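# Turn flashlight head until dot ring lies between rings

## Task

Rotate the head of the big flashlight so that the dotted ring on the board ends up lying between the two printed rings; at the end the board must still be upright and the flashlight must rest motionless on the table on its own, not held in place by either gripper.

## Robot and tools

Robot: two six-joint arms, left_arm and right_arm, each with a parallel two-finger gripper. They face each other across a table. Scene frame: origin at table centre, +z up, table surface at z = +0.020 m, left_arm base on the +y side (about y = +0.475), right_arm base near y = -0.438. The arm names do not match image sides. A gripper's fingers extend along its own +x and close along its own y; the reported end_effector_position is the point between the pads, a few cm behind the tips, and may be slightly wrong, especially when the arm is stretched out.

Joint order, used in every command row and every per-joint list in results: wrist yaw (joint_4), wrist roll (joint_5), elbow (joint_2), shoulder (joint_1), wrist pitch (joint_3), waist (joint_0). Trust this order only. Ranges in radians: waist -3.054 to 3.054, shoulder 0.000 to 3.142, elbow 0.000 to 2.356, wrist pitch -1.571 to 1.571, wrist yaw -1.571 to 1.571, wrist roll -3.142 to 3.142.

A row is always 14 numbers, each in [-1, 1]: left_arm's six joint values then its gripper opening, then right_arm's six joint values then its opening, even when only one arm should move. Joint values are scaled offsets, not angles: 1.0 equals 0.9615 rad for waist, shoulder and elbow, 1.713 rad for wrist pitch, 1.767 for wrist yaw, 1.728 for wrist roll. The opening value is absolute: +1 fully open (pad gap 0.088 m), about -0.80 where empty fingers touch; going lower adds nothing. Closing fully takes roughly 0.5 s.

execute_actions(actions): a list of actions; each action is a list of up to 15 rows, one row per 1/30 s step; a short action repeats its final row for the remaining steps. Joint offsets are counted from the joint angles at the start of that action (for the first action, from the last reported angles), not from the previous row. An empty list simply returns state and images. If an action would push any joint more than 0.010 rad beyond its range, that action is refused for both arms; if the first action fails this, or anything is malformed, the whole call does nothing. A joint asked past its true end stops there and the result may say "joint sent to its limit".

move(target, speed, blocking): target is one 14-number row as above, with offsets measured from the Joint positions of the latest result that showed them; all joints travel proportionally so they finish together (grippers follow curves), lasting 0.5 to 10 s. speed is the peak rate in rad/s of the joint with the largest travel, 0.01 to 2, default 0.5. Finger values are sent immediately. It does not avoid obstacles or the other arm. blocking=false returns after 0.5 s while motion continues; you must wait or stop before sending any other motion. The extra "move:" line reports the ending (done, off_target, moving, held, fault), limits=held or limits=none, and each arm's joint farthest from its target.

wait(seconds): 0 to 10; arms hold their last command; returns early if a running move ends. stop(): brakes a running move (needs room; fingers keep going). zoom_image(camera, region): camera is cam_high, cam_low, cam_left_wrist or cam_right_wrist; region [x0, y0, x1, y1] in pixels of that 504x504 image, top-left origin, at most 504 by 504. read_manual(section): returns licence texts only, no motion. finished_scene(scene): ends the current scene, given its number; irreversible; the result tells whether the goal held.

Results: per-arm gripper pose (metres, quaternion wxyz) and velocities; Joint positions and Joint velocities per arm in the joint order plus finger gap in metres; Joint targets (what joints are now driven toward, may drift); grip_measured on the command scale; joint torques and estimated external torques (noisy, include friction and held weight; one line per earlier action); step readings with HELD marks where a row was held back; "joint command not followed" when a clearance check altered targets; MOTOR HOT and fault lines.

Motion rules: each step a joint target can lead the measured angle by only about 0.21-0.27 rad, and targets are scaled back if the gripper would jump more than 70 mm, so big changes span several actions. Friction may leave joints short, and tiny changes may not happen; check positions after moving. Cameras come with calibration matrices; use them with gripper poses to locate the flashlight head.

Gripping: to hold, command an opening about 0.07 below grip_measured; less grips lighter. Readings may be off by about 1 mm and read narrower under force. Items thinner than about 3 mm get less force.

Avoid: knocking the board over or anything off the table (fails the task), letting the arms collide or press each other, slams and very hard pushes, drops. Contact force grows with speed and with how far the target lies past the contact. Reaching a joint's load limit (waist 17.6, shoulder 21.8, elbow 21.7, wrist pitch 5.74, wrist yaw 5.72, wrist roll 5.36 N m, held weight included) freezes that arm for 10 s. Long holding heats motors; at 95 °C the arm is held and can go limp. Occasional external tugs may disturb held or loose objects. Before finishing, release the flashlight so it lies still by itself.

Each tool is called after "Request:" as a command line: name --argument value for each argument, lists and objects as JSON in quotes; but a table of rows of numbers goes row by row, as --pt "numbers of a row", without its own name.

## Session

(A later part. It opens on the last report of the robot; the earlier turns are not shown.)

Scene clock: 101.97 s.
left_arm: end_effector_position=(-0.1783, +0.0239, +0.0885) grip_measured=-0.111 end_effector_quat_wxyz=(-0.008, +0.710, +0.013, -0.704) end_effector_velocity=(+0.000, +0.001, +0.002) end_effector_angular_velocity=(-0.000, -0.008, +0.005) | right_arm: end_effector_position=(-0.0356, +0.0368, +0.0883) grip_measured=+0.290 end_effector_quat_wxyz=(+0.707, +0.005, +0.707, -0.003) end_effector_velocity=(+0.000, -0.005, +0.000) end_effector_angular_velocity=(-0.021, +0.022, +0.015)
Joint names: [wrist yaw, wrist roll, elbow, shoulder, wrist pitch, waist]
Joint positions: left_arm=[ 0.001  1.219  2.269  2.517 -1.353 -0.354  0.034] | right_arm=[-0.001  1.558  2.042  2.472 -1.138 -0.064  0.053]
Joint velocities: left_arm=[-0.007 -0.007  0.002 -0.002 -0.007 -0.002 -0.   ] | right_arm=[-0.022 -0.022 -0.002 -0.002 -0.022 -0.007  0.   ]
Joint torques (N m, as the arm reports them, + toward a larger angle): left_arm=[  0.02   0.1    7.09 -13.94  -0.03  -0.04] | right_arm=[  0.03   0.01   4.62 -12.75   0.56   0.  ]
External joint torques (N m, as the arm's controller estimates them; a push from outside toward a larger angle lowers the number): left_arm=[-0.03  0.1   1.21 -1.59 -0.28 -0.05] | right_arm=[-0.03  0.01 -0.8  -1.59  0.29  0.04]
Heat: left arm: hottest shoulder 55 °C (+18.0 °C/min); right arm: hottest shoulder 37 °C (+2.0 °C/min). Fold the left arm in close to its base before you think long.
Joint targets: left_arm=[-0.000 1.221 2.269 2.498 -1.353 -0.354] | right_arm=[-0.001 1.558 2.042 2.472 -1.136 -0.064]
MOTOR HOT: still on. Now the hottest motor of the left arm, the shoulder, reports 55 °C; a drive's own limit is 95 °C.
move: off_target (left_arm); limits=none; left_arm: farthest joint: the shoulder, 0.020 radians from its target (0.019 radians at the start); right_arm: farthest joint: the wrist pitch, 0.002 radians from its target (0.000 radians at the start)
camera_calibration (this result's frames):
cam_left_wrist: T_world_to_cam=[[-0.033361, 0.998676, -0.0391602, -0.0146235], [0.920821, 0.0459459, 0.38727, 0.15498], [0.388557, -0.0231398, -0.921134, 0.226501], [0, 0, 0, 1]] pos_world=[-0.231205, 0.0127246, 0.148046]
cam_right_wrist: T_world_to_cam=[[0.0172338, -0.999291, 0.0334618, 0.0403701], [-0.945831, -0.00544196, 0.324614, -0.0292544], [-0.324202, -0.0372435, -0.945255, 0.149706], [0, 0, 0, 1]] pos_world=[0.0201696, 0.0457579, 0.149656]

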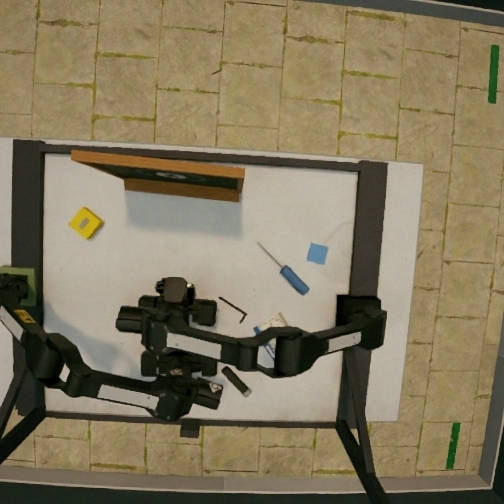

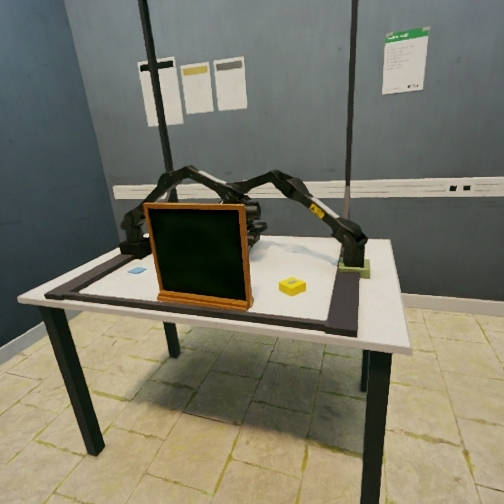

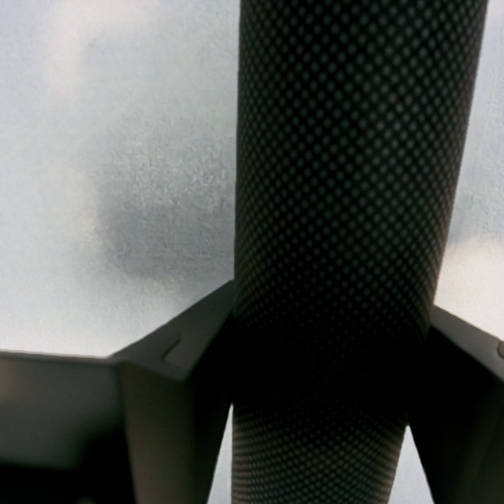

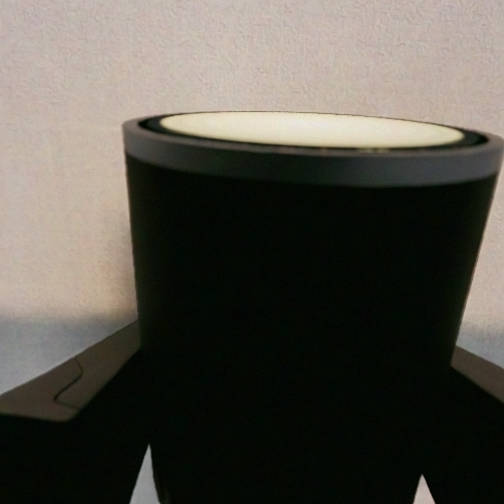

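Request:
move --target '[0,0,0,-0.02,0,0,-0.45,0,0,-0.462,-0.239,0.278,0,0]' --speed 0.4

Request:
move --target '[0,0,0,-0.02,0,0,-0.45,0,0,-0.354,-0.16,0.269,0,0]' --speed 0.4

Request:
zoom_image --camera "cam_high" --region '[120, 150, 250, 210]'

Scene clock: 110.67 s.
left_arm: end_effector_position=(-0.1788, +0.0256, +0.0825) grip_measured=-0.111 end_effector_quat_wxyz=(-0.015, +0.711, +0.016, -0.703) end_effector_velocity=(+0.003, +0.002, -0.001) end_effector_angular_velocity=(+0.004, -0.025, +0.004) | right_arm: end_effector_position=(-0.0359, +0.0350, +0.0805) grip_measured=+0.290 end_effector_quat_wxyz=(+0.702, +0.091, +0.701, +0.085) end_effector_velocity=(-0.002, -0.002, +0.000) end_effector_angular_velocity=(-0.007, +0.016, +0.024)
Joint names: [wrist yaw, wrist roll, elbow, shoulder, wrist pitch, waist]
Joint positions: left_arm=[ 0.005  1.223  2.266  2.529 -1.353 -0.355  0.034] | right_arm=[-0.002  1.556  1.61   2.264 -0.667 -0.064  0.053]
Joint velocities: left_arm=[-0.022 -0.007 -0.007 -0.002 -0.007 -0.002 -0.   ] | right_arm=[-0.022 -0.022 -0.002 -0.002 -0.007 -0.002 -0.   ]
Joint torques (N m, as the arm reports them, + toward a larger angle): left_arm=[ -0.11  -0.13   7.35 -14.95  -0.09   0.19] | right_arm=[  0.07   0.06   3.53 -14.39   1.19   0.03]
External joint torques (N m, as the arm's controller estimates them; a push from outside toward a larger angle lowers the number): left_arm=[-0.16 -0.13  1.52 -2.65 -0.32  0.17] | right_arm=[ 0.02  0.07 -2.   -4.16  0.5   0.01]
Heat: left arm: hottest shoulder 59 °C (+21.2 °C/min); right arm: hottest shoulder 40 °C (+4.0 °C/min). Fold the left arm in close to its base before you think long.
Joint targets: left_arm=[0.001 1.219 2.269 2.498 -1.354 -0.355] | right_arm=[-0.001 1.558 1.597 2.242 -0.662 -0.064]
MOTOR HOT: still on. Now the hottest motor of the left arm, the shoulder, reports 59 °C; a drive's own limit is 95 °C.
move: off_target (left_arm, right_arm); limits=none; left_arm: farthest joint: the shoulder, 0.031 radians from its target (0.020 radians at the start); right_arm: farthest joint: the shoulder, 0.022 radians from its target (0.230 radians at the start)
camera_calibration (this result's frames):
cam_left_wrist: T_world_to_cam=[[-0.0285697, 0.999305, -0.0239585, -0.017022], [0.920841, 0.0356362, 0.388307, 0.15786], [0.38889, -0.0109682, -0.921219, 0.220967], [0, 0, 0, 1]] pos_world=[-0.231782, 0.0138082, 0.141853]
cam_right_wrist: T_world_to_cam=[[0.0197284, -0.977083, -0.211941, 0.0579473], [-0.947224, -0.086106, 0.308791, -0.0229419], [-0.319964, 0.194664, -0.927216, 0.132763], [0, 0, 0, 1]] pos_world=[0.0196048, 0.0287998, 0.142465]

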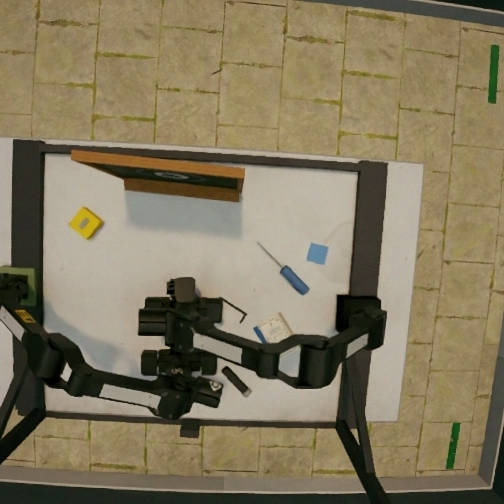

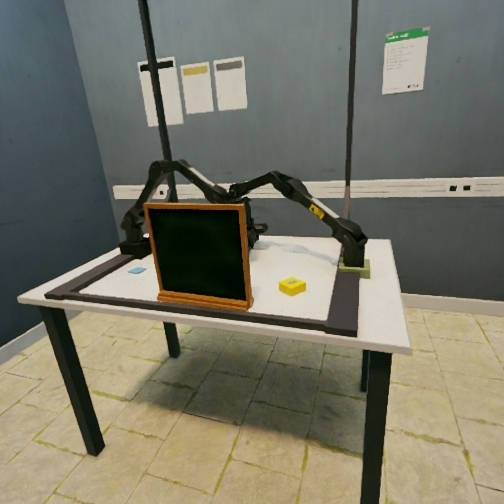

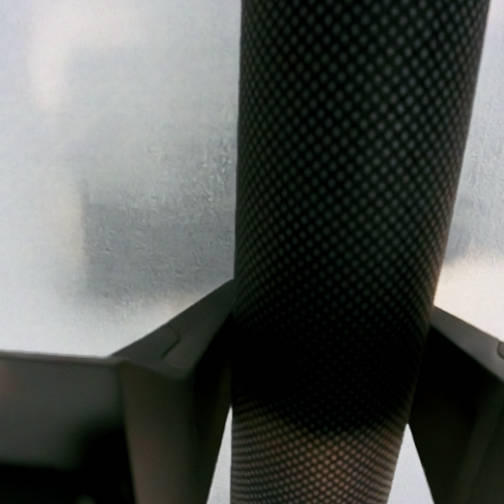

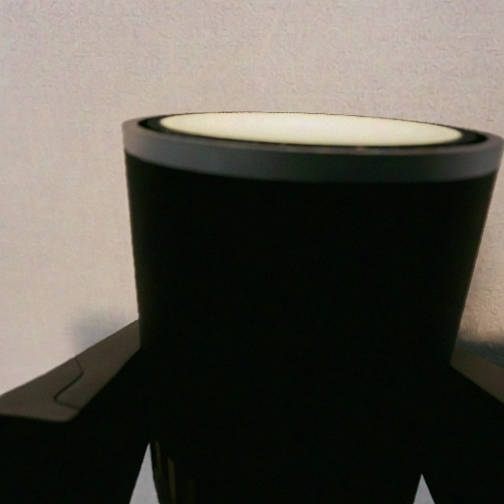

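Scene clock: 112.43 s.
left_arm: end_effector_position=(-0.1794, +0.0271, +0.0787) grip_measured=-0.111 end_effector_quat_wxyz=(-0.021, +0.710, +0.018, -0.703) end_effector_velocity=(+0.001, +0.002, +0.001) end_effector_angular_velocity=(+0.004, -0.010, +0.004) | right_arm: end_effector_position=(-0.0367, +0.0331, +0.0776) grip_measured=+0.290 end_effector_quat_wxyz=(+0.687, +0.176, +0.683, +0.175) end_effector_velocity=(-0.000, -0.003, -0.003) end_effector_angular_velocity=(-0.012, +0.003, +0.008)
Joint names: [wrist yaw, wrist roll, elbow, shoulder, wrist pitch, waist]
Joint positions: left_arm=[ 0.01   1.228  2.265  2.537 -1.355 -0.356  0.034] | right_arm=[-0.006  1.55   1.277  2.131 -0.215 -0.063  0.053]
Joint velocities: left_arm=[-0.007 -0.007 -0.002 -0.002 -0.007 -0.002  0.   ] | right_arm=[-0.007 -0.007 -0.002  0.002 -0.007 -0.002 -0.   ]
Joint torques (N m, as the arm reports them, + toward a larger angle): left_arm=[ -0.06  -0.17   7.31 -14.62   0.06   0.23] | right_arm=[  0.1    0.13   3.78 -13.25   1.97  -0.07]
External joint torques (N m, as the arm's controller estimates them; a push from outside toward a larger angle lowers the number): left_arm=[-0.12 -0.18  1.5  -2.27 -0.14  0.22] | right_arm=[ 0.06  0.16 -1.62 -4.    0.9  -0.11]
Heat: left arm: hottest shoulder 59 °C (+21.3 °C/min); right arm: hottest shoulder 40 °C (+5.1 °C/min). Fold the left arm in close to its base before you think long.
Joint targets: left_arm=[0.006 1.223 2.266 2.510 -1.353 -0.355] | right_arm=[-0.003 1.556 1.269 2.110 -0.206 -0.064]
MOTOR HOT: still on. Now the hottest motor of the left arm, the shoulder, reports 59 °C; a drive's own limit is 95 °C.
move: off_target (left_arm, right_arm); limits=none; left_arm: farthest joint: the shoulder, 0.027 radians from its target (0.019 radians at the start); right_arm: farthest joint: the shoulder, 0.021 radians from its target (0.154 radians at the start)
camera_calibration (this result's frames):
cam_left_wrist: T_world_to_cam=[[-0.0231056, 0.999657, -0.0122918, -0.0185993], [0.921369, 0.0260646, 0.387815, 0.160214], [0.388002, -0.00236461, -0.921655, 0.217312], [0, 0, 0, 1]] pos_world=[-0.232363, 0.0149309, 0.137925]
cam_right_wrist: T_world_to_cam=[[0.0278772, -0.893002, -0.449188, 0.0713541], [-0.947844, -0.166348, 0.271881, -0.0175361], [-0.317512, 0.418181, -0.851064, 0.116953], [0, 0, 0, 1]] pos_world=[0.0185232, 0.0118949, 0.136353]

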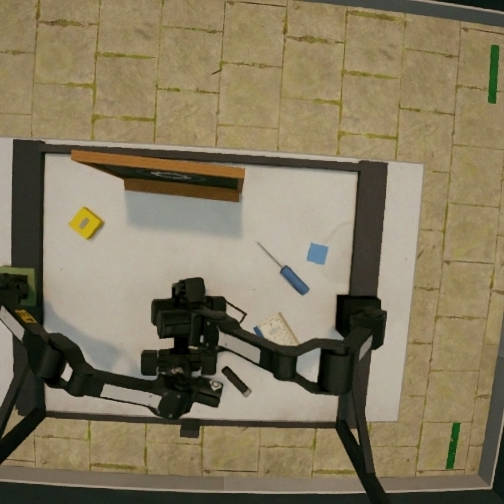

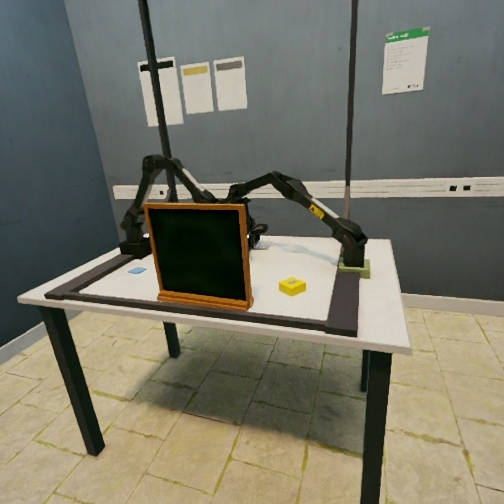

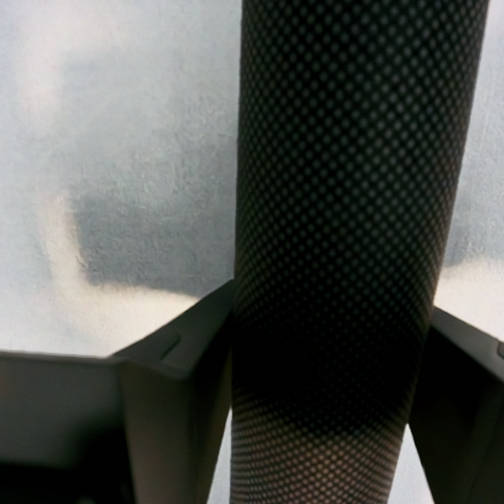

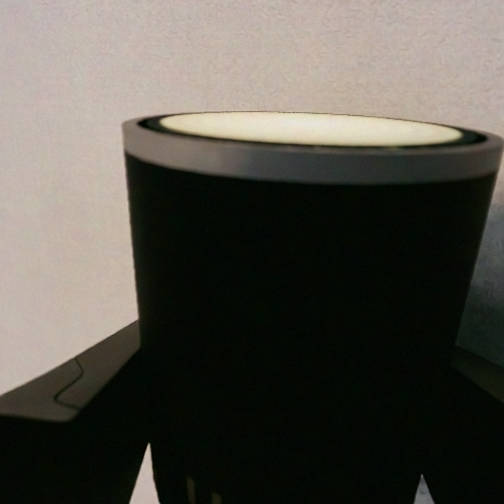

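Region (120, 150, 250, 210) of cam_high's 504x504 image, scaled by 3.877, with more detail than that image has; it fills the top 233 rows of this view, and the rest is white.

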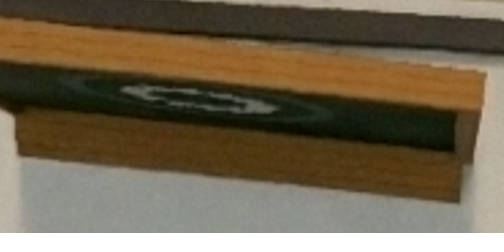

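Request:
move --target '[0,0,0,-0.02,0,0,-0.45,0,0,0,0,0,0,1]'

Request:
move --target '[0,0,0.02,-0.07,0,0,-0.45,0,0,0.36,0.15,-0.264,0,1]' --speed 0.8

Request:
move --target '[0,0,0,-0.03,0,0,-0.45,0,0,0.465,0.235,-0.274,0,1]' --speed 0.8

Scene clock: 121.27 s.
left_arm: end_effector_position=(-0.1794, +0.0269, +0.0781) grip_measured=-0.111 end_effector_quat_wxyz=(-0.020, +0.710, +0.019, -0.703) end_effector_velocity=(-0.000, +0.006, -0.001) end_effector_angular_velocity=(+0.028, -0.003, +0.005) | right_arm: end_effector_position=(-0.0366, +0.0376, +0.0820) grip_measured=+0.991 end_effector_quat_wxyz=(+0.685, +0.183, +0.681, +0.182) end_effector_velocity=(-0.002, -0.000, +0.001) end_effector_angular_velocity=(-0.002, +0.015, +0.015)
Joint names: [wrist yaw, wrist roll, elbow, shoulder, wrist pitch, waist]
Joint positions: left_arm=[ 0.01   1.227  2.265  2.538 -1.353 -0.356  0.034] | right_arm=[-0.006  1.55   1.284  2.128 -0.206 -0.063  0.088]
Joint velocities: left_arm=[ 0.007 -0.007 -0.002  0.002 -0.022 -0.002 -0.   ] | right_arm=[-0.022 -0.007  0.002 -0.002 -0.007 -0.002  0.001]
Joint torques (N m, as the arm reports them, + toward a larger angle): left_arm=[  0.05   0.09   6.96 -13.98  -0.23  -0.27] | right_arm=[  0.02  -0.01   4.17 -10.53   0.55   0.03]
External joint torques (N m, as the arm's controller estimates them; a push from outside toward a larger angle lowers the number): left_arm=[-0.02  0.08  1.23 -1.79 -0.43 -0.24] | right_arm=[-0.03  0.02 -1.27 -1.26 -0.56  0.07]
Heat: left arm: hottest shoulder 63 °C (+25.0 °C/min); right arm: hottest shoulder 43 °C (+8.0 °C/min). Fold the left arm in close to its base before you think long.
Joint targets: left_arm=[0.010 1.229 2.265 2.517 -1.355 -0.356] | right_arm=[-0.006 1.550 1.277 2.131 -0.216 -0.063]
MOTOR HOT: still on. Now the hottest motor of the left arm, the shoulder, reports 63 °C; a drive's own limit is 95 °C.
move: off_target (left_arm); limits=none; left_arm: farthest joint: the shoulder, 0.020 radians from its target (0.019 radians at the start); right_arm: farthest joint: the wrist pitch, 0.009 radians from its target (0.000 radians at the start)
camera_calibration (this result's frames):
cam_left_wrist: T_world_to_cam=[[-0.0249837, 0.999606, -0.0128066, -0.0186517], [0.921188, 0.0279961, 0.38811, 0.160351], [0.388315, -0.00210088, -0.921524, 0.216861], [0, 0, 0, 1]] pos_world=[-0.23239, 0.0146107, 0.137371]
cam_right_wrist: T_world_to_cam=[[0.0280809, -0.884275, -0.466121, 0.0784078], [-0.947965, -0.171498, 0.268238, -0.0174211], [-0.317135, 0.434334, -0.843077, 0.117671], [0, 0, 0, 1]] pos_world=[0.0186012, 0.0152378, 0.140426]

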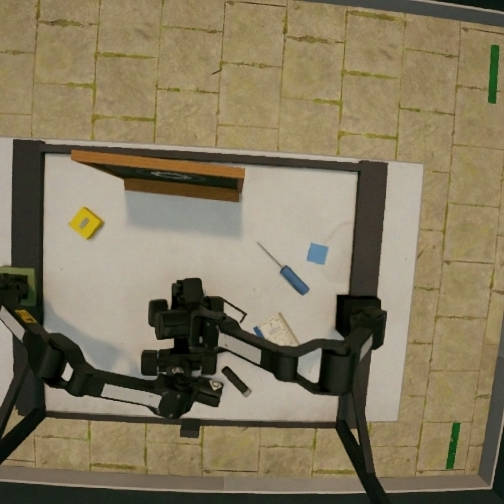

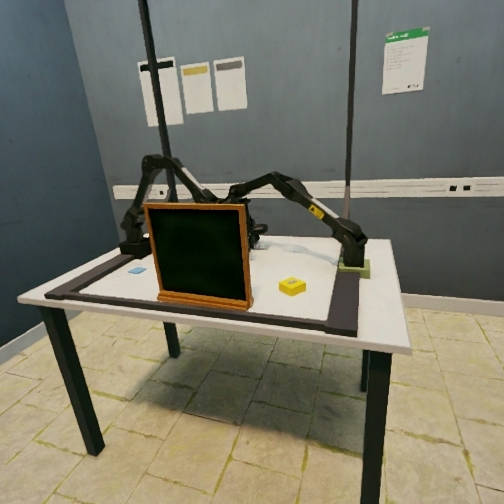

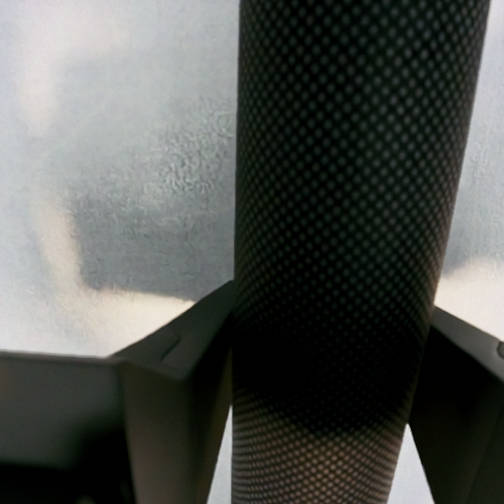

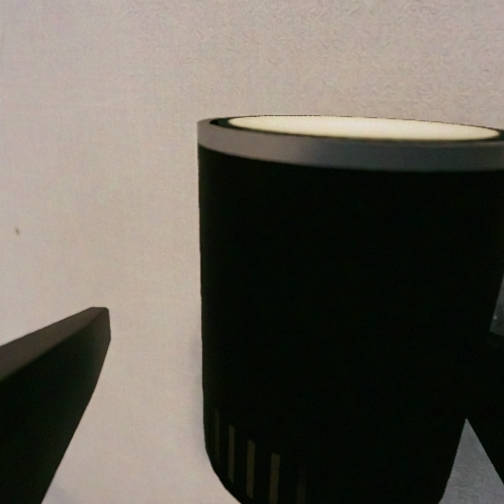

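Scene clock: 122.57 s.
left_arm: end_effector_position=(-0.1802, +0.0247, +0.0926) grip_measured=-0.111 end_effector_quat_wxyz=(-0.010, +0.707, +0.008, -0.707) end_effector_velocity=(+0.000, +0.001, +0.002) end_effector_angular_velocity=(-0.005, -0.022, -0.001) | right_arm: end_effector_position=(-0.0366, +0.0405, +0.0872) grip_measured=+0.993 end_effector_quat_wxyz=(+0.701, +0.098, +0.700, +0.097) end_effector_velocity=(-0.000, -0.005, -0.001) end_effector_angular_velocity=(-0.022, -0.002, +0.035)
Joint names: [wrist yaw, wrist roll, elbow, shoulder, wrist pitch, waist]
Joint positions: left_arm=[ 0.01   1.227  2.265  2.506 -1.353 -0.356  0.034] | right_arm=[-0.006  1.55   1.616  2.255 -0.656 -0.063  0.088]
Joint velocities: left_arm=[-0.022 -0.007  0.002 -0.002 -0.007 -0.007 -0.   ] | right_arm=[-0.007 -0.037 -0.002 -0.002 -0.022 -0.002 -0.   ]
Joint torques (N m, as the arm reports them, + toward a larger angle): left_arm=[  0.07   0.02   9.43 -15.68  -0.06   0.  ] | right_arm=[ 0.03  0.    6.27 -9.51  0.67  0.02]
External joint torques (N m, as the arm's controller estimates them; a push from outside toward a larger angle lowers the number): left_arm=[ 0.01  0.01  3.56 -3.45 -0.33  0.05] | right_arm=[-0.02  0.01  0.75  0.64 -0.05  0.  ]
Heat: left arm: hottest shoulder 64 °C (+26.1 °C/min); right arm: hottest shoulder 43 °C (+8.0 °C/min). Fold the left arm in close to its base before you think long.
Joint targets: left_arm=[0.010 1.227 2.284 2.470 -1.353 -0.356] | right_arm=[-0.006 1.550 1.631 2.272 -0.658 -0.063]
MOTOR HOT: still on. Now the hottest motor of the left arm, the shoulder, reports 64 °C; a drive's own limit is 95 °C.
move: off_target (left_arm, right_arm); limits=none; left_arm: farthest joint: the shoulder, 0.035 radians from its target (0.067 radians at the start); right_arm: farthest joint: the shoulder, 0.017 radians from its target (0.144 radians at the start)
camera_calibration (this result's frames):
cam_left_wrist: T_world_to_cam=[[-0.0252912, 0.998755, -0.0430038, -0.0135133], [0.925402, 0.0396622, 0.376905, 0.157026], [0.378141, -0.0302634, -0.925253, 0.229745], [0, 0, 0, 1]] pos_world=[-0.23253, 0.0142213, 0.152807]
cam_right_wrist: T_world_to_cam=[[0.0260609, -0.970819, -0.238393, 0.0669571], [-0.946315, -0.100819, 0.307122, -0.0244268], [-0.322194, 0.217591, -0.921328, 0.136173], [0, 0, 0, 1]] pos_world=[0.0190137, 0.0329105, 0.148924]

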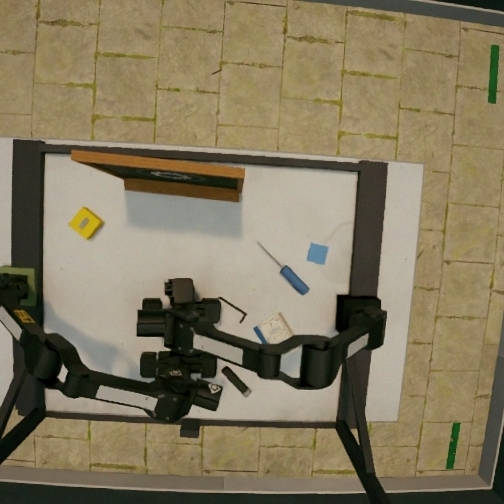

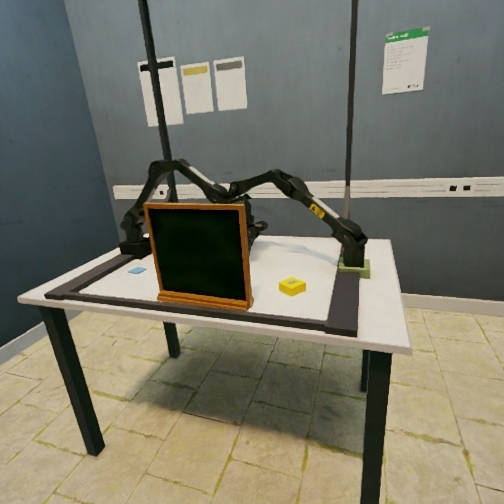

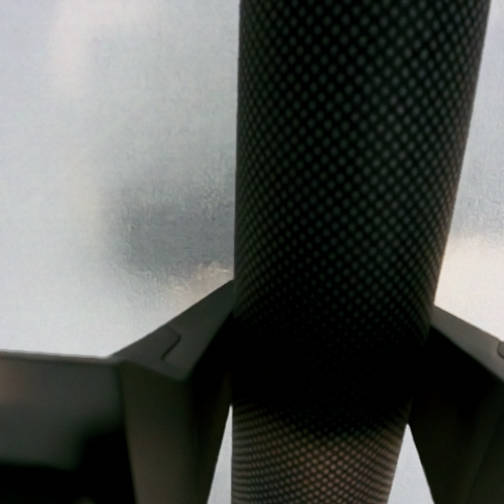

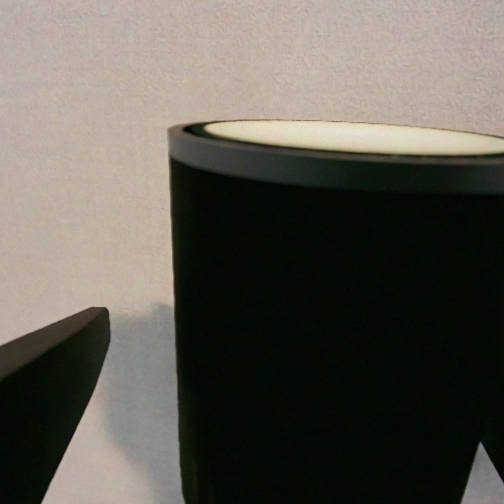

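Scene clock: 123.90 s.
left_arm: end_effector_position=(-0.1802, +0.0247, +0.0926) grip_measured=-0.111 end_effector_quat_wxyz=(-0.010, +0.707, +0.008, -0.707) end_effector_velocity=(-0.000, -0.000, -0.001) end_effector_angular_velocity=(-0.005, -0.006, -0.010) | right_arm: end_effector_position=(-0.0365, +0.0430, +0.0946) grip_measured=+0.993 end_effector_quat_wxyz=(+0.705, +0.013, +0.709, +0.011) end_effector_velocity=(+0.000, -0.001, +0.002) end_effector_angular_velocity=(-0.002, +0.007, +0.020)
Joint names: [wrist yaw, wrist roll, elbow, shoulder, wrist pitch, waist]
Joint positions: left_arm=[ 0.01   1.227  2.265  2.506 -1.353 -0.356  0.034] | right_arm=[-0.006  1.55   2.049  2.462 -1.122 -0.063  0.088]
Joint velocities: left_arm=[-0.007  0.007 -0.007 -0.002  0.007 -0.002 -0.   ] | right_arm=[-0.007 -0.022  0.002 -0.002 -0.007 -0.002 -0.   ]
Joint torques (N m, as the arm reports them, + toward a larger angle): left_arm=[  0.07  -0.02   6.96 -14.77   0.    -0.12] | right_arm=[  0.03   0.01   6.25 -10.5    0.23   0.02]
External joint torques (N m, as the arm's controller estimates them; a push from outside toward a larger angle lowers the number): left_arm=[ 0.   -0.02  1.15 -2.62 -0.26 -0.04] | right_arm=[-0.02  0.02  0.7   0.75 -0.13 -0.07]
Heat: left arm: hottest shoulder 64 °C (+26.4 °C/min); right arm: hottest shoulder 43 °C (+9.1 °C/min). Fold the left arm in close to its base before you think long.
Joint targets: left_arm=[0.010 1.227 2.265 2.477 -1.353 -0.356] | right_arm=[-0.006 1.550 2.063 2.481 -1.125 -0.063]
MOTOR HOT: still on. Now the hottest motor of the left arm, the shoulder, reports 64 °C; a drive's own limit is 95 °C.
move: off_target (left_arm, right_arm); limits=none; left_arm: farthest joint: the shoulder, 0.029 radians from its target (0.029 radians at the start); right_arm: farthest joint: the shoulder, 0.019 radians from its target (0.226 radians at the start)
camera_calibration (this result's frames):
cam_left_wrist: T_world_to_cam=[[-0.0252912, 0.998755, -0.0430038, -0.0135133], [0.925402, 0.0396622, 0.376905, 0.157026], [0.378141, -0.0302634, -0.925253, 0.229745], [0, 0, 0, 1]] pos_world=[-0.23253, 0.0142213, 0.152807]
cam_right_wrist: T_world_to_cam=[[0.0253873, -0.999677, 0.000852344, 0.049796], [-0.944515, -0.0237071, 0.327612, -0.0315858], [-0.327486, -0.00912223, -0.944812, 0.154267], [0, 0, 0, 1]] pos_world=[0.0194228, 0.0504384, 0.156059]

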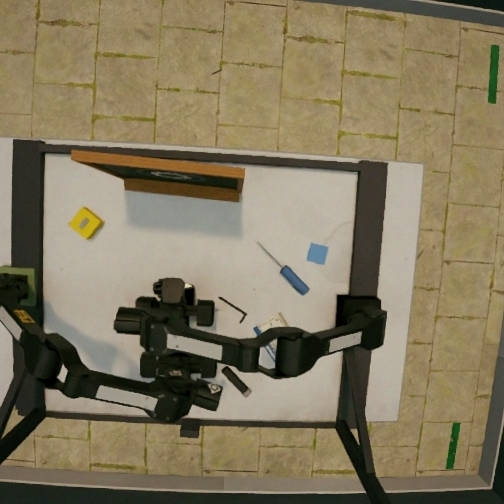

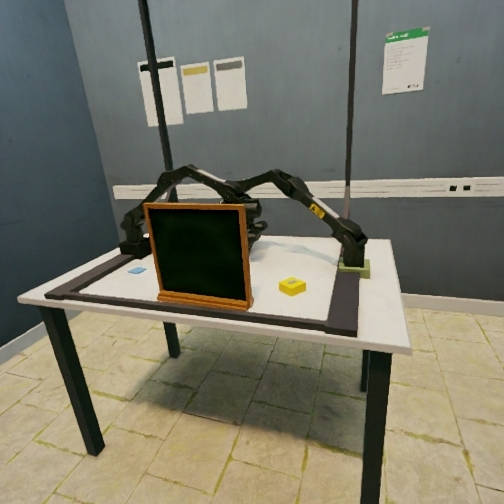

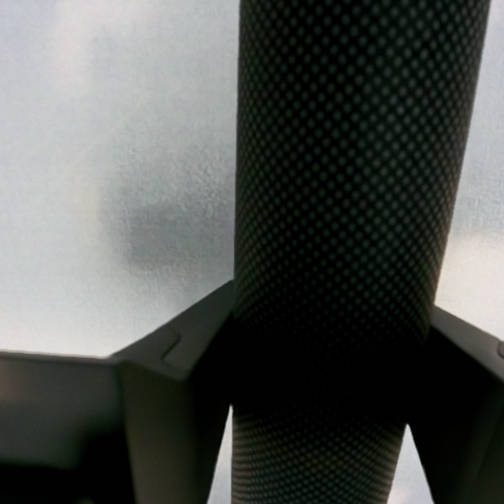

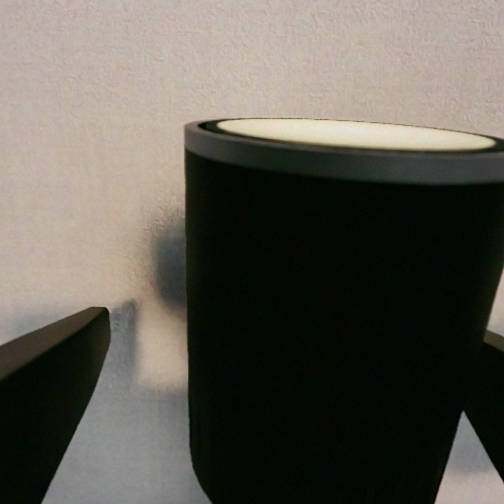

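Request:
move --target '[0,0,0,-0.03,0,0,-0.45,0,0,-0.02,0,0.01,0,0]'

Request:
move --target '[0,0,0,-0.035,0,0,-0.45,0,0,-0.462,-0.245,0.278,0,0]' --speed 0.6

Request:
move --target '[0,0,0,-0.035,0,0,-0.45,0,0,-0.354,-0.17,0.269,0,0]' --speed 0.6

Request:
zoom_image --camera "cam_high" --region '[120, 150, 250, 210]'

Scene clock: 127.83 s.
left_arm: end_effector_position=(-0.1808, +0.0274, +0.0917) grip_measured=-0.111 end_effector_quat_wxyz=(-0.011, +0.706, +0.015, -0.708) end_effector_velocity=(-0.000, -0.001, +0.000) end_effector_angular_velocity=(-0.004, +0.009, +0.010) | right_arm: end_effector_position=(-0.0365, +0.0412, +0.0914) grip_measured=+0.314 end_effector_quat_wxyz=(+0.705, +0.011, +0.709, +0.009) end_effector_velocity=(+0.002, -0.003, -0.001) end_effector_angular_velocity=(-0.012, +0.007, +0.015)
Joint names: [wrist yaw, wrist roll, elbow, shoulder, wrist pitch, waist]
Joint positions: left_arm=[ 0.016  1.217  2.26   2.506 -1.359 -0.357  0.034] | right_arm=[-0.006  1.55   2.037  2.463 -1.116 -0.063  0.054]
Joint velocities: left_arm=[ 0.007 -0.007 -0.002 -0.002  0.007  0.002 -0.   ] | right_arm=[-0.007 -0.022 -0.007 -0.002 -0.007 -0.007 -0.   ]
Joint torques (N m, as the arm reports them, + toward a larger angle): left_arm=[ -0.14   0.31   7.73 -14.82   0.37   0.06] | right_arm=[  0.02   0.02   4.   -12.89   1.28   0.01]
External joint torques (N m, as the arm's controller estimates them; a push from outside toward a larger angle lowers the number): left_arm=[-0.2   0.31  1.93 -2.72  0.11 -0.01] | right_arm=[-0.04  0.02 -1.47 -1.73  0.96  0.17]
Heat: left arm: hottest shoulder 66 °C (+27.4 °C/min); right arm: hottest shoulder 43 °C (+9.1 °C/min). Fold the left arm in close to its base before you think long.
Joint targets: left_arm=[0.010 1.226 2.265 2.477 -1.353 -0.356] | right_arm=[-0.006 1.550 2.029 2.463 -1.105 -0.063]
MOTOR HOT: still on. Now the hottest motor of the left arm, the shoulder, reports 66 °C; a drive's own limit is 95 °C.
move: off_target (left_arm, right_arm); limits=none; left_arm: farthest joint: the shoulder, 0.029 radians from its target (0.029 radians at the start); right_arm: farthest joint: the wrist pitch, 0.012 radians from its target (0.018 radians at the start)
camera_calibration (this result's frames):
cam_left_wrist: T_world_to_cam=[[-0.0339104, 0.998949, -0.0308241, -0.018941], [0.925728, 0.0430187, 0.375736, 0.157903], [0.376667, -0.0157934, -0.926214, 0.228566], [0, 0, 0, 1]] pos_world=[-0.232911, 0.0157381, 0.151787]
cam_right_wrist: T_world_to_cam=[[0.025769, -0.999644, 0.00694708, 0.0474379], [-0.944464, -0.0220679, 0.327874, -0.0307267], [-0.327604, -0.0150103, -0.944696, 0.151488], [0, 0, 0, 1]] pos_world=[0.0193855, 0.0490168, 0.152855]

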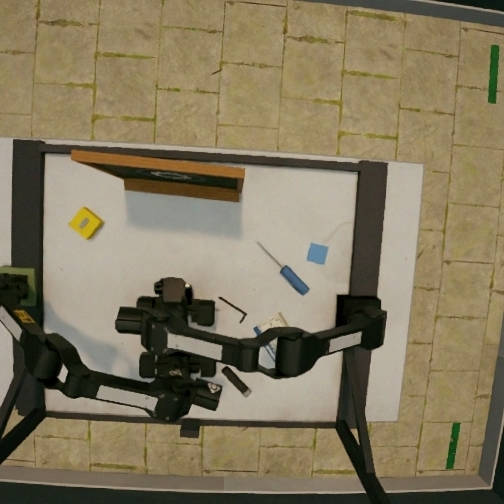

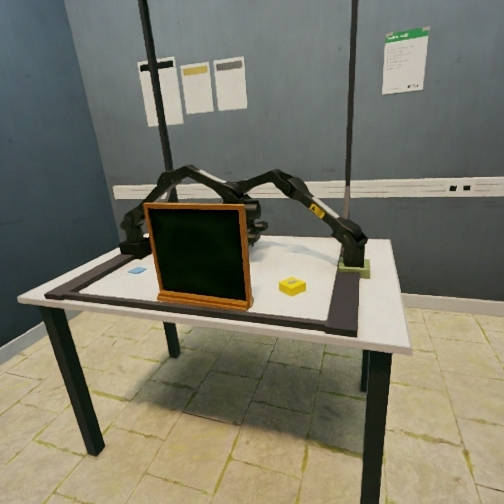

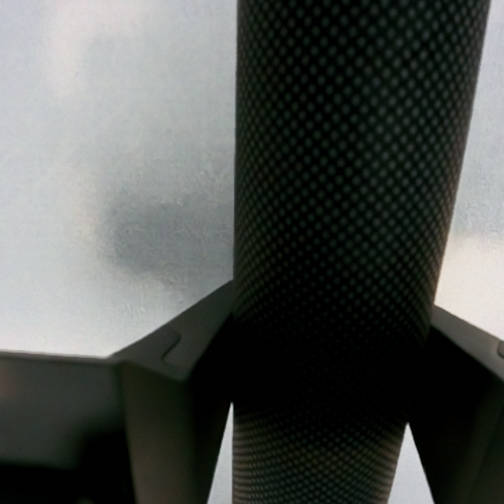

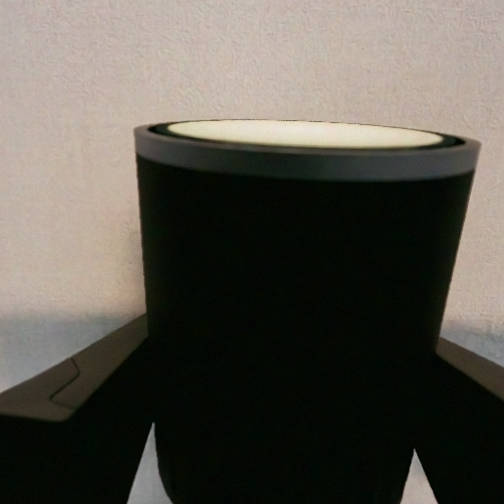

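Scene clock: 129.33 s.
left_arm: end_effector_position=(-0.1810, +0.0292, +0.0870) grip_measured=-0.111 end_effector_quat_wxyz=(-0.016, +0.706, +0.020, -0.708) end_effector_velocity=(+0.003, +0.001, +0.001) end_effector_angular_velocity=(+0.004, -0.010, +0.009) | right_arm: end_effector_position=(-0.0369, +0.0388, +0.0855) grip_measured=+0.314 end_effector_quat_wxyz=(+0.700, +0.098, +0.701, +0.097) end_effector_velocity=(+0.000, +0.000, +0.002) end_effector_angular_velocity=(+0.008, +0.001, +0.021)
Joint names: [wrist yaw, wrist roll, elbow, shoulder, wrist pitch, waist]
Joint positions: left_arm=[ 0.02   1.217  2.256  2.514 -1.36  -0.357  0.034] | right_arm=[-0.008  1.55   1.603  2.251 -0.646 -0.063  0.054]
Joint velocities: left_arm=[-0.007 -0.007 -0.002 -0.002 -0.007  0.002 -0.   ] | right_arm=[-0.007 -0.022 -0.007 -0.007  0.007 -0.002 -0.   ]
Joint torques (N m, as the arm reports them, + toward a larger angle): left_arm=[ -0.09   0.03   7.67 -16.33  -0.03   0.16] | right_arm=[  0.09   0.     3.55 -14.72   1.3    0.03]
External joint torques (N m, as the arm's controller estimates them; a push from outside toward a larger angle lowers the number): left_arm=[-0.16  0.03  1.96 -4.31 -0.24  0.09] | right_arm=[ 0.04  0.02 -2.11 -4.43  0.53  0.02]
Heat: left arm: hottest shoulder 66 °C (+27.2 °C/min); right arm: hottest shoulder 43 °C (+9.1 °C/min). Fold the left arm in close to its base before you think long.
Joint targets: left_arm=[0.016 1.217 2.260 2.472 -1.359 -0.357] | right_arm=[-0.005 1.550 1.593 2.227 -0.640 -0.063]
MOTOR HOT: still on. Now the hottest motor of the left arm, the shoulder, reports 66 °C; a drive's own limit is 95 °C.
move: off_target (left_arm, right_arm); limits=none; left_arm: farthest joint: the shoulder, 0.042 radians from its target (0.034 radians at the start); right_arm: farthest joint: the shoulder, 0.024 radians from its target (0.235 radians at the start)
camera_calibration (this result's frames):
cam_left_wrist: T_world_to_cam=[[-0.0340914, 0.999273, -0.0170872, -0.0221437], [0.925668, 0.038017, 0.376423, 0.159899], [0.376799, -0.00298428, -0.92629, 0.224037], [0, 0, 0, 1]] pos_world=[-0.233185, 0.0167174, 0.146955]
cam_right_wrist: T_world_to_cam=[[0.0265234, -0.970781, -0.238498, 0.0650089], [-0.945568, -0.101773, 0.3091, -0.0245557], [-0.324341, 0.217318, -0.920639, 0.134769], [0, 0, 0, 1]] pos_world=[0.0187679, 0.0313225, 0.147168]

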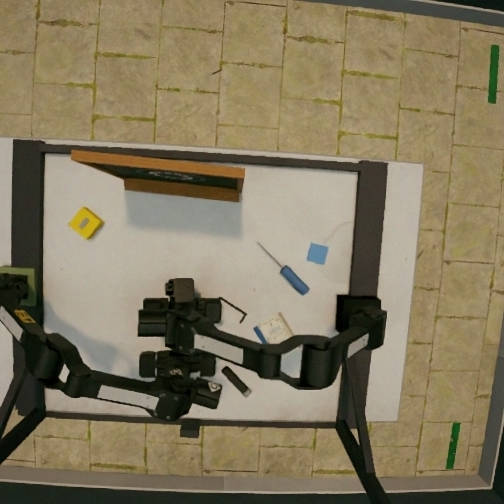

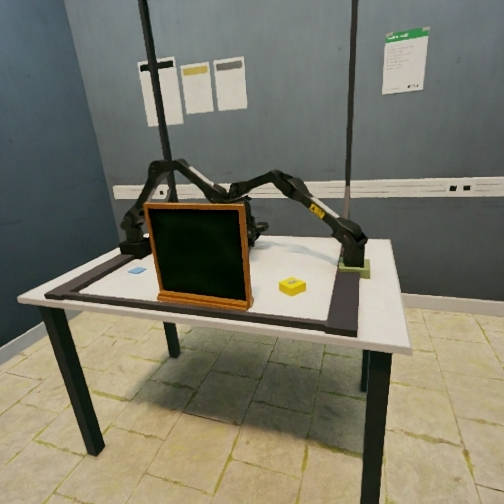

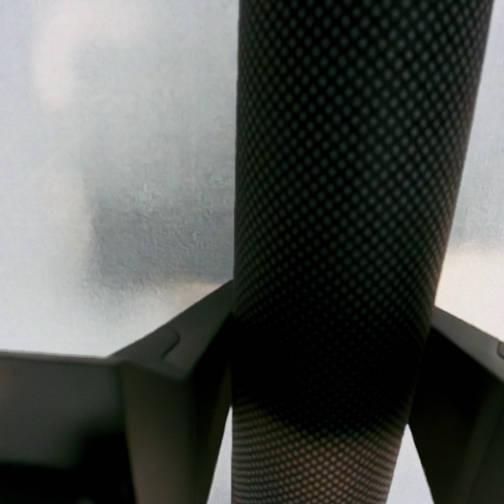

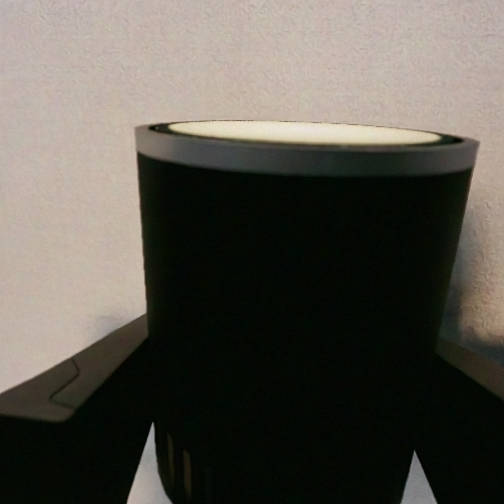

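Scene clock: 130.80 s.
left_arm: end_effector_position=(-0.1816, +0.0304, +0.0851) grip_measured=-0.111 end_effector_quat_wxyz=(-0.019, +0.705, +0.022, -0.708) end_effector_velocity=(+0.002, +0.000, +0.002) end_effector_angular_velocity=(-0.000, -0.008, +0.009) | right_arm: end_effector_position=(-0.0373, +0.0363, +0.0838) grip_measured=+0.314 end_effector_quat_wxyz=(+0.683, +0.185, +0.682, +0.185) end_effector_velocity=(-0.000, -0.005, -0.002) end_effector_angular_velocity=(-0.022, -0.004, +0.020)
Joint names: [wrist yaw, wrist roll, elbow, shoulder, wrist pitch, waist]
Joint positions: left_arm=[ 0.024  1.218  2.253  2.516 -1.36  -0.358  0.034] | right_arm=[-0.01   1.55   1.27   2.117 -0.193 -0.063  0.054]
Joint velocities: left_arm=[-0.007 -0.007  0.002 -0.002 -0.007  0.002 -0.   ] | right_arm=[-0.007 -0.022 -0.002 -0.002 -0.022 -0.002  0.   ]
Joint torques (N m, as the arm reports them, + toward a larger angle): left_arm=[ -0.05  -0.01   7.35 -15.58  -0.02  -0.08] | right_arm=[  0.09  -0.01   3.94 -14.24   1.84   0.  ]
External joint torques (N m, as the arm's controller estimates them; a push from outside toward a larger angle lowers the number): left_arm=[-0.11 -0.02  1.54 -3.36 -0.24 -0.17] | right_arm=[ 0.05  0.02 -1.44 -5.04  0.75  0.01]
Heat: left arm: hottest shoulder 67 °C (+27.5 °C/min); right arm: hottest shoulder 44 °C (+10.2 °C/min). Fold the left arm in close to its base before you think long.
Joint targets: left_arm=[0.020 1.217 2.256 2.480 -1.360 -0.357] | right_arm=[-0.008 1.550 1.263 2.088 -0.185 -0.063]
MOTOR HOT: still on. Now the hottest motor of the left arm, the shoulder, reports 67 °C; a drive's own limit is 95 °C.
move: off_target (left_arm, right_arm); limits=none; left_arm: farthest joint: the shoulder, 0.036 radians from its target (0.034 radians at the start); right_arm: farthest joint: the shoulder, 0.030 radians from its target (0.164 radians at the start)
camera_calibration (this result's frames):
cam_left_wrist: T_world_to_cam=[[-0.032018, 0.999437, -0.0100073, -0.0236905], [0.926336, 0.0334331, 0.375212, 0.161408], [0.375335, 0.00274336, -0.926885, 0.222136], [0, 0, 0, 1]] pos_world=[-0.233652, 0.0176714, 0.145095]
cam_right_wrist: T_world_to_cam=[[0.0287305, -0.879672, -0.474711, 0.0787589], [-0.946554, -0.176576, 0.269921, -0.0186942], [-0.321265, 0.441585, -0.83773, 0.118616], [0, 0, 0, 1]] pos_world=[0.0181493, 0.013602, 0.141802]

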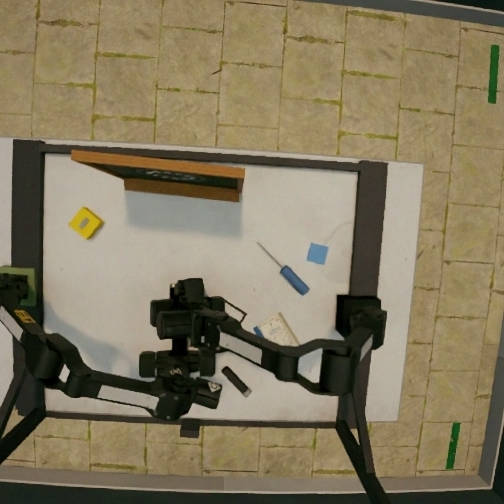

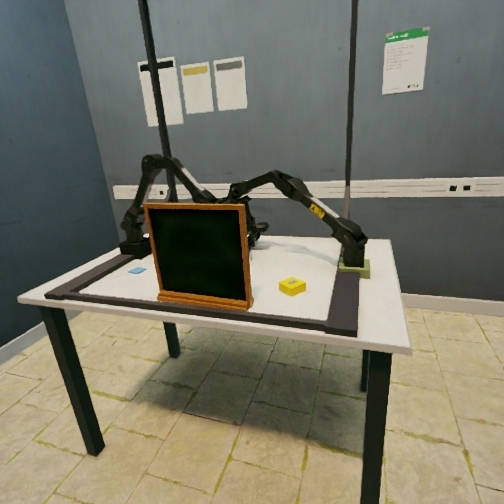

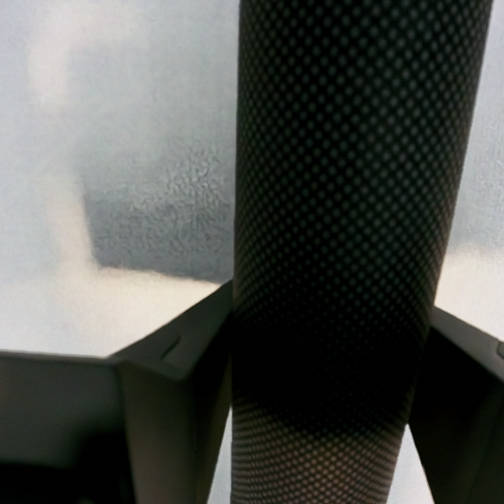

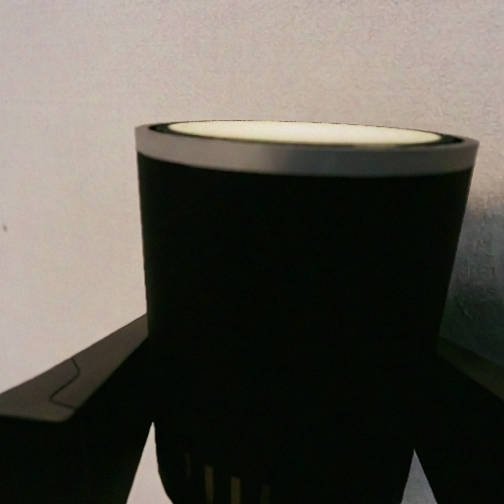

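Region (120, 150, 250, 210) of cam_high's 504x504 image, scaled by 3.877, with more detail than that image has; it fills the top 233 rows of this view, and the rest is white.

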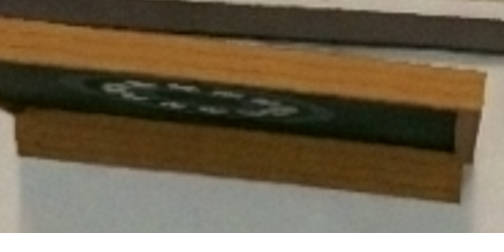

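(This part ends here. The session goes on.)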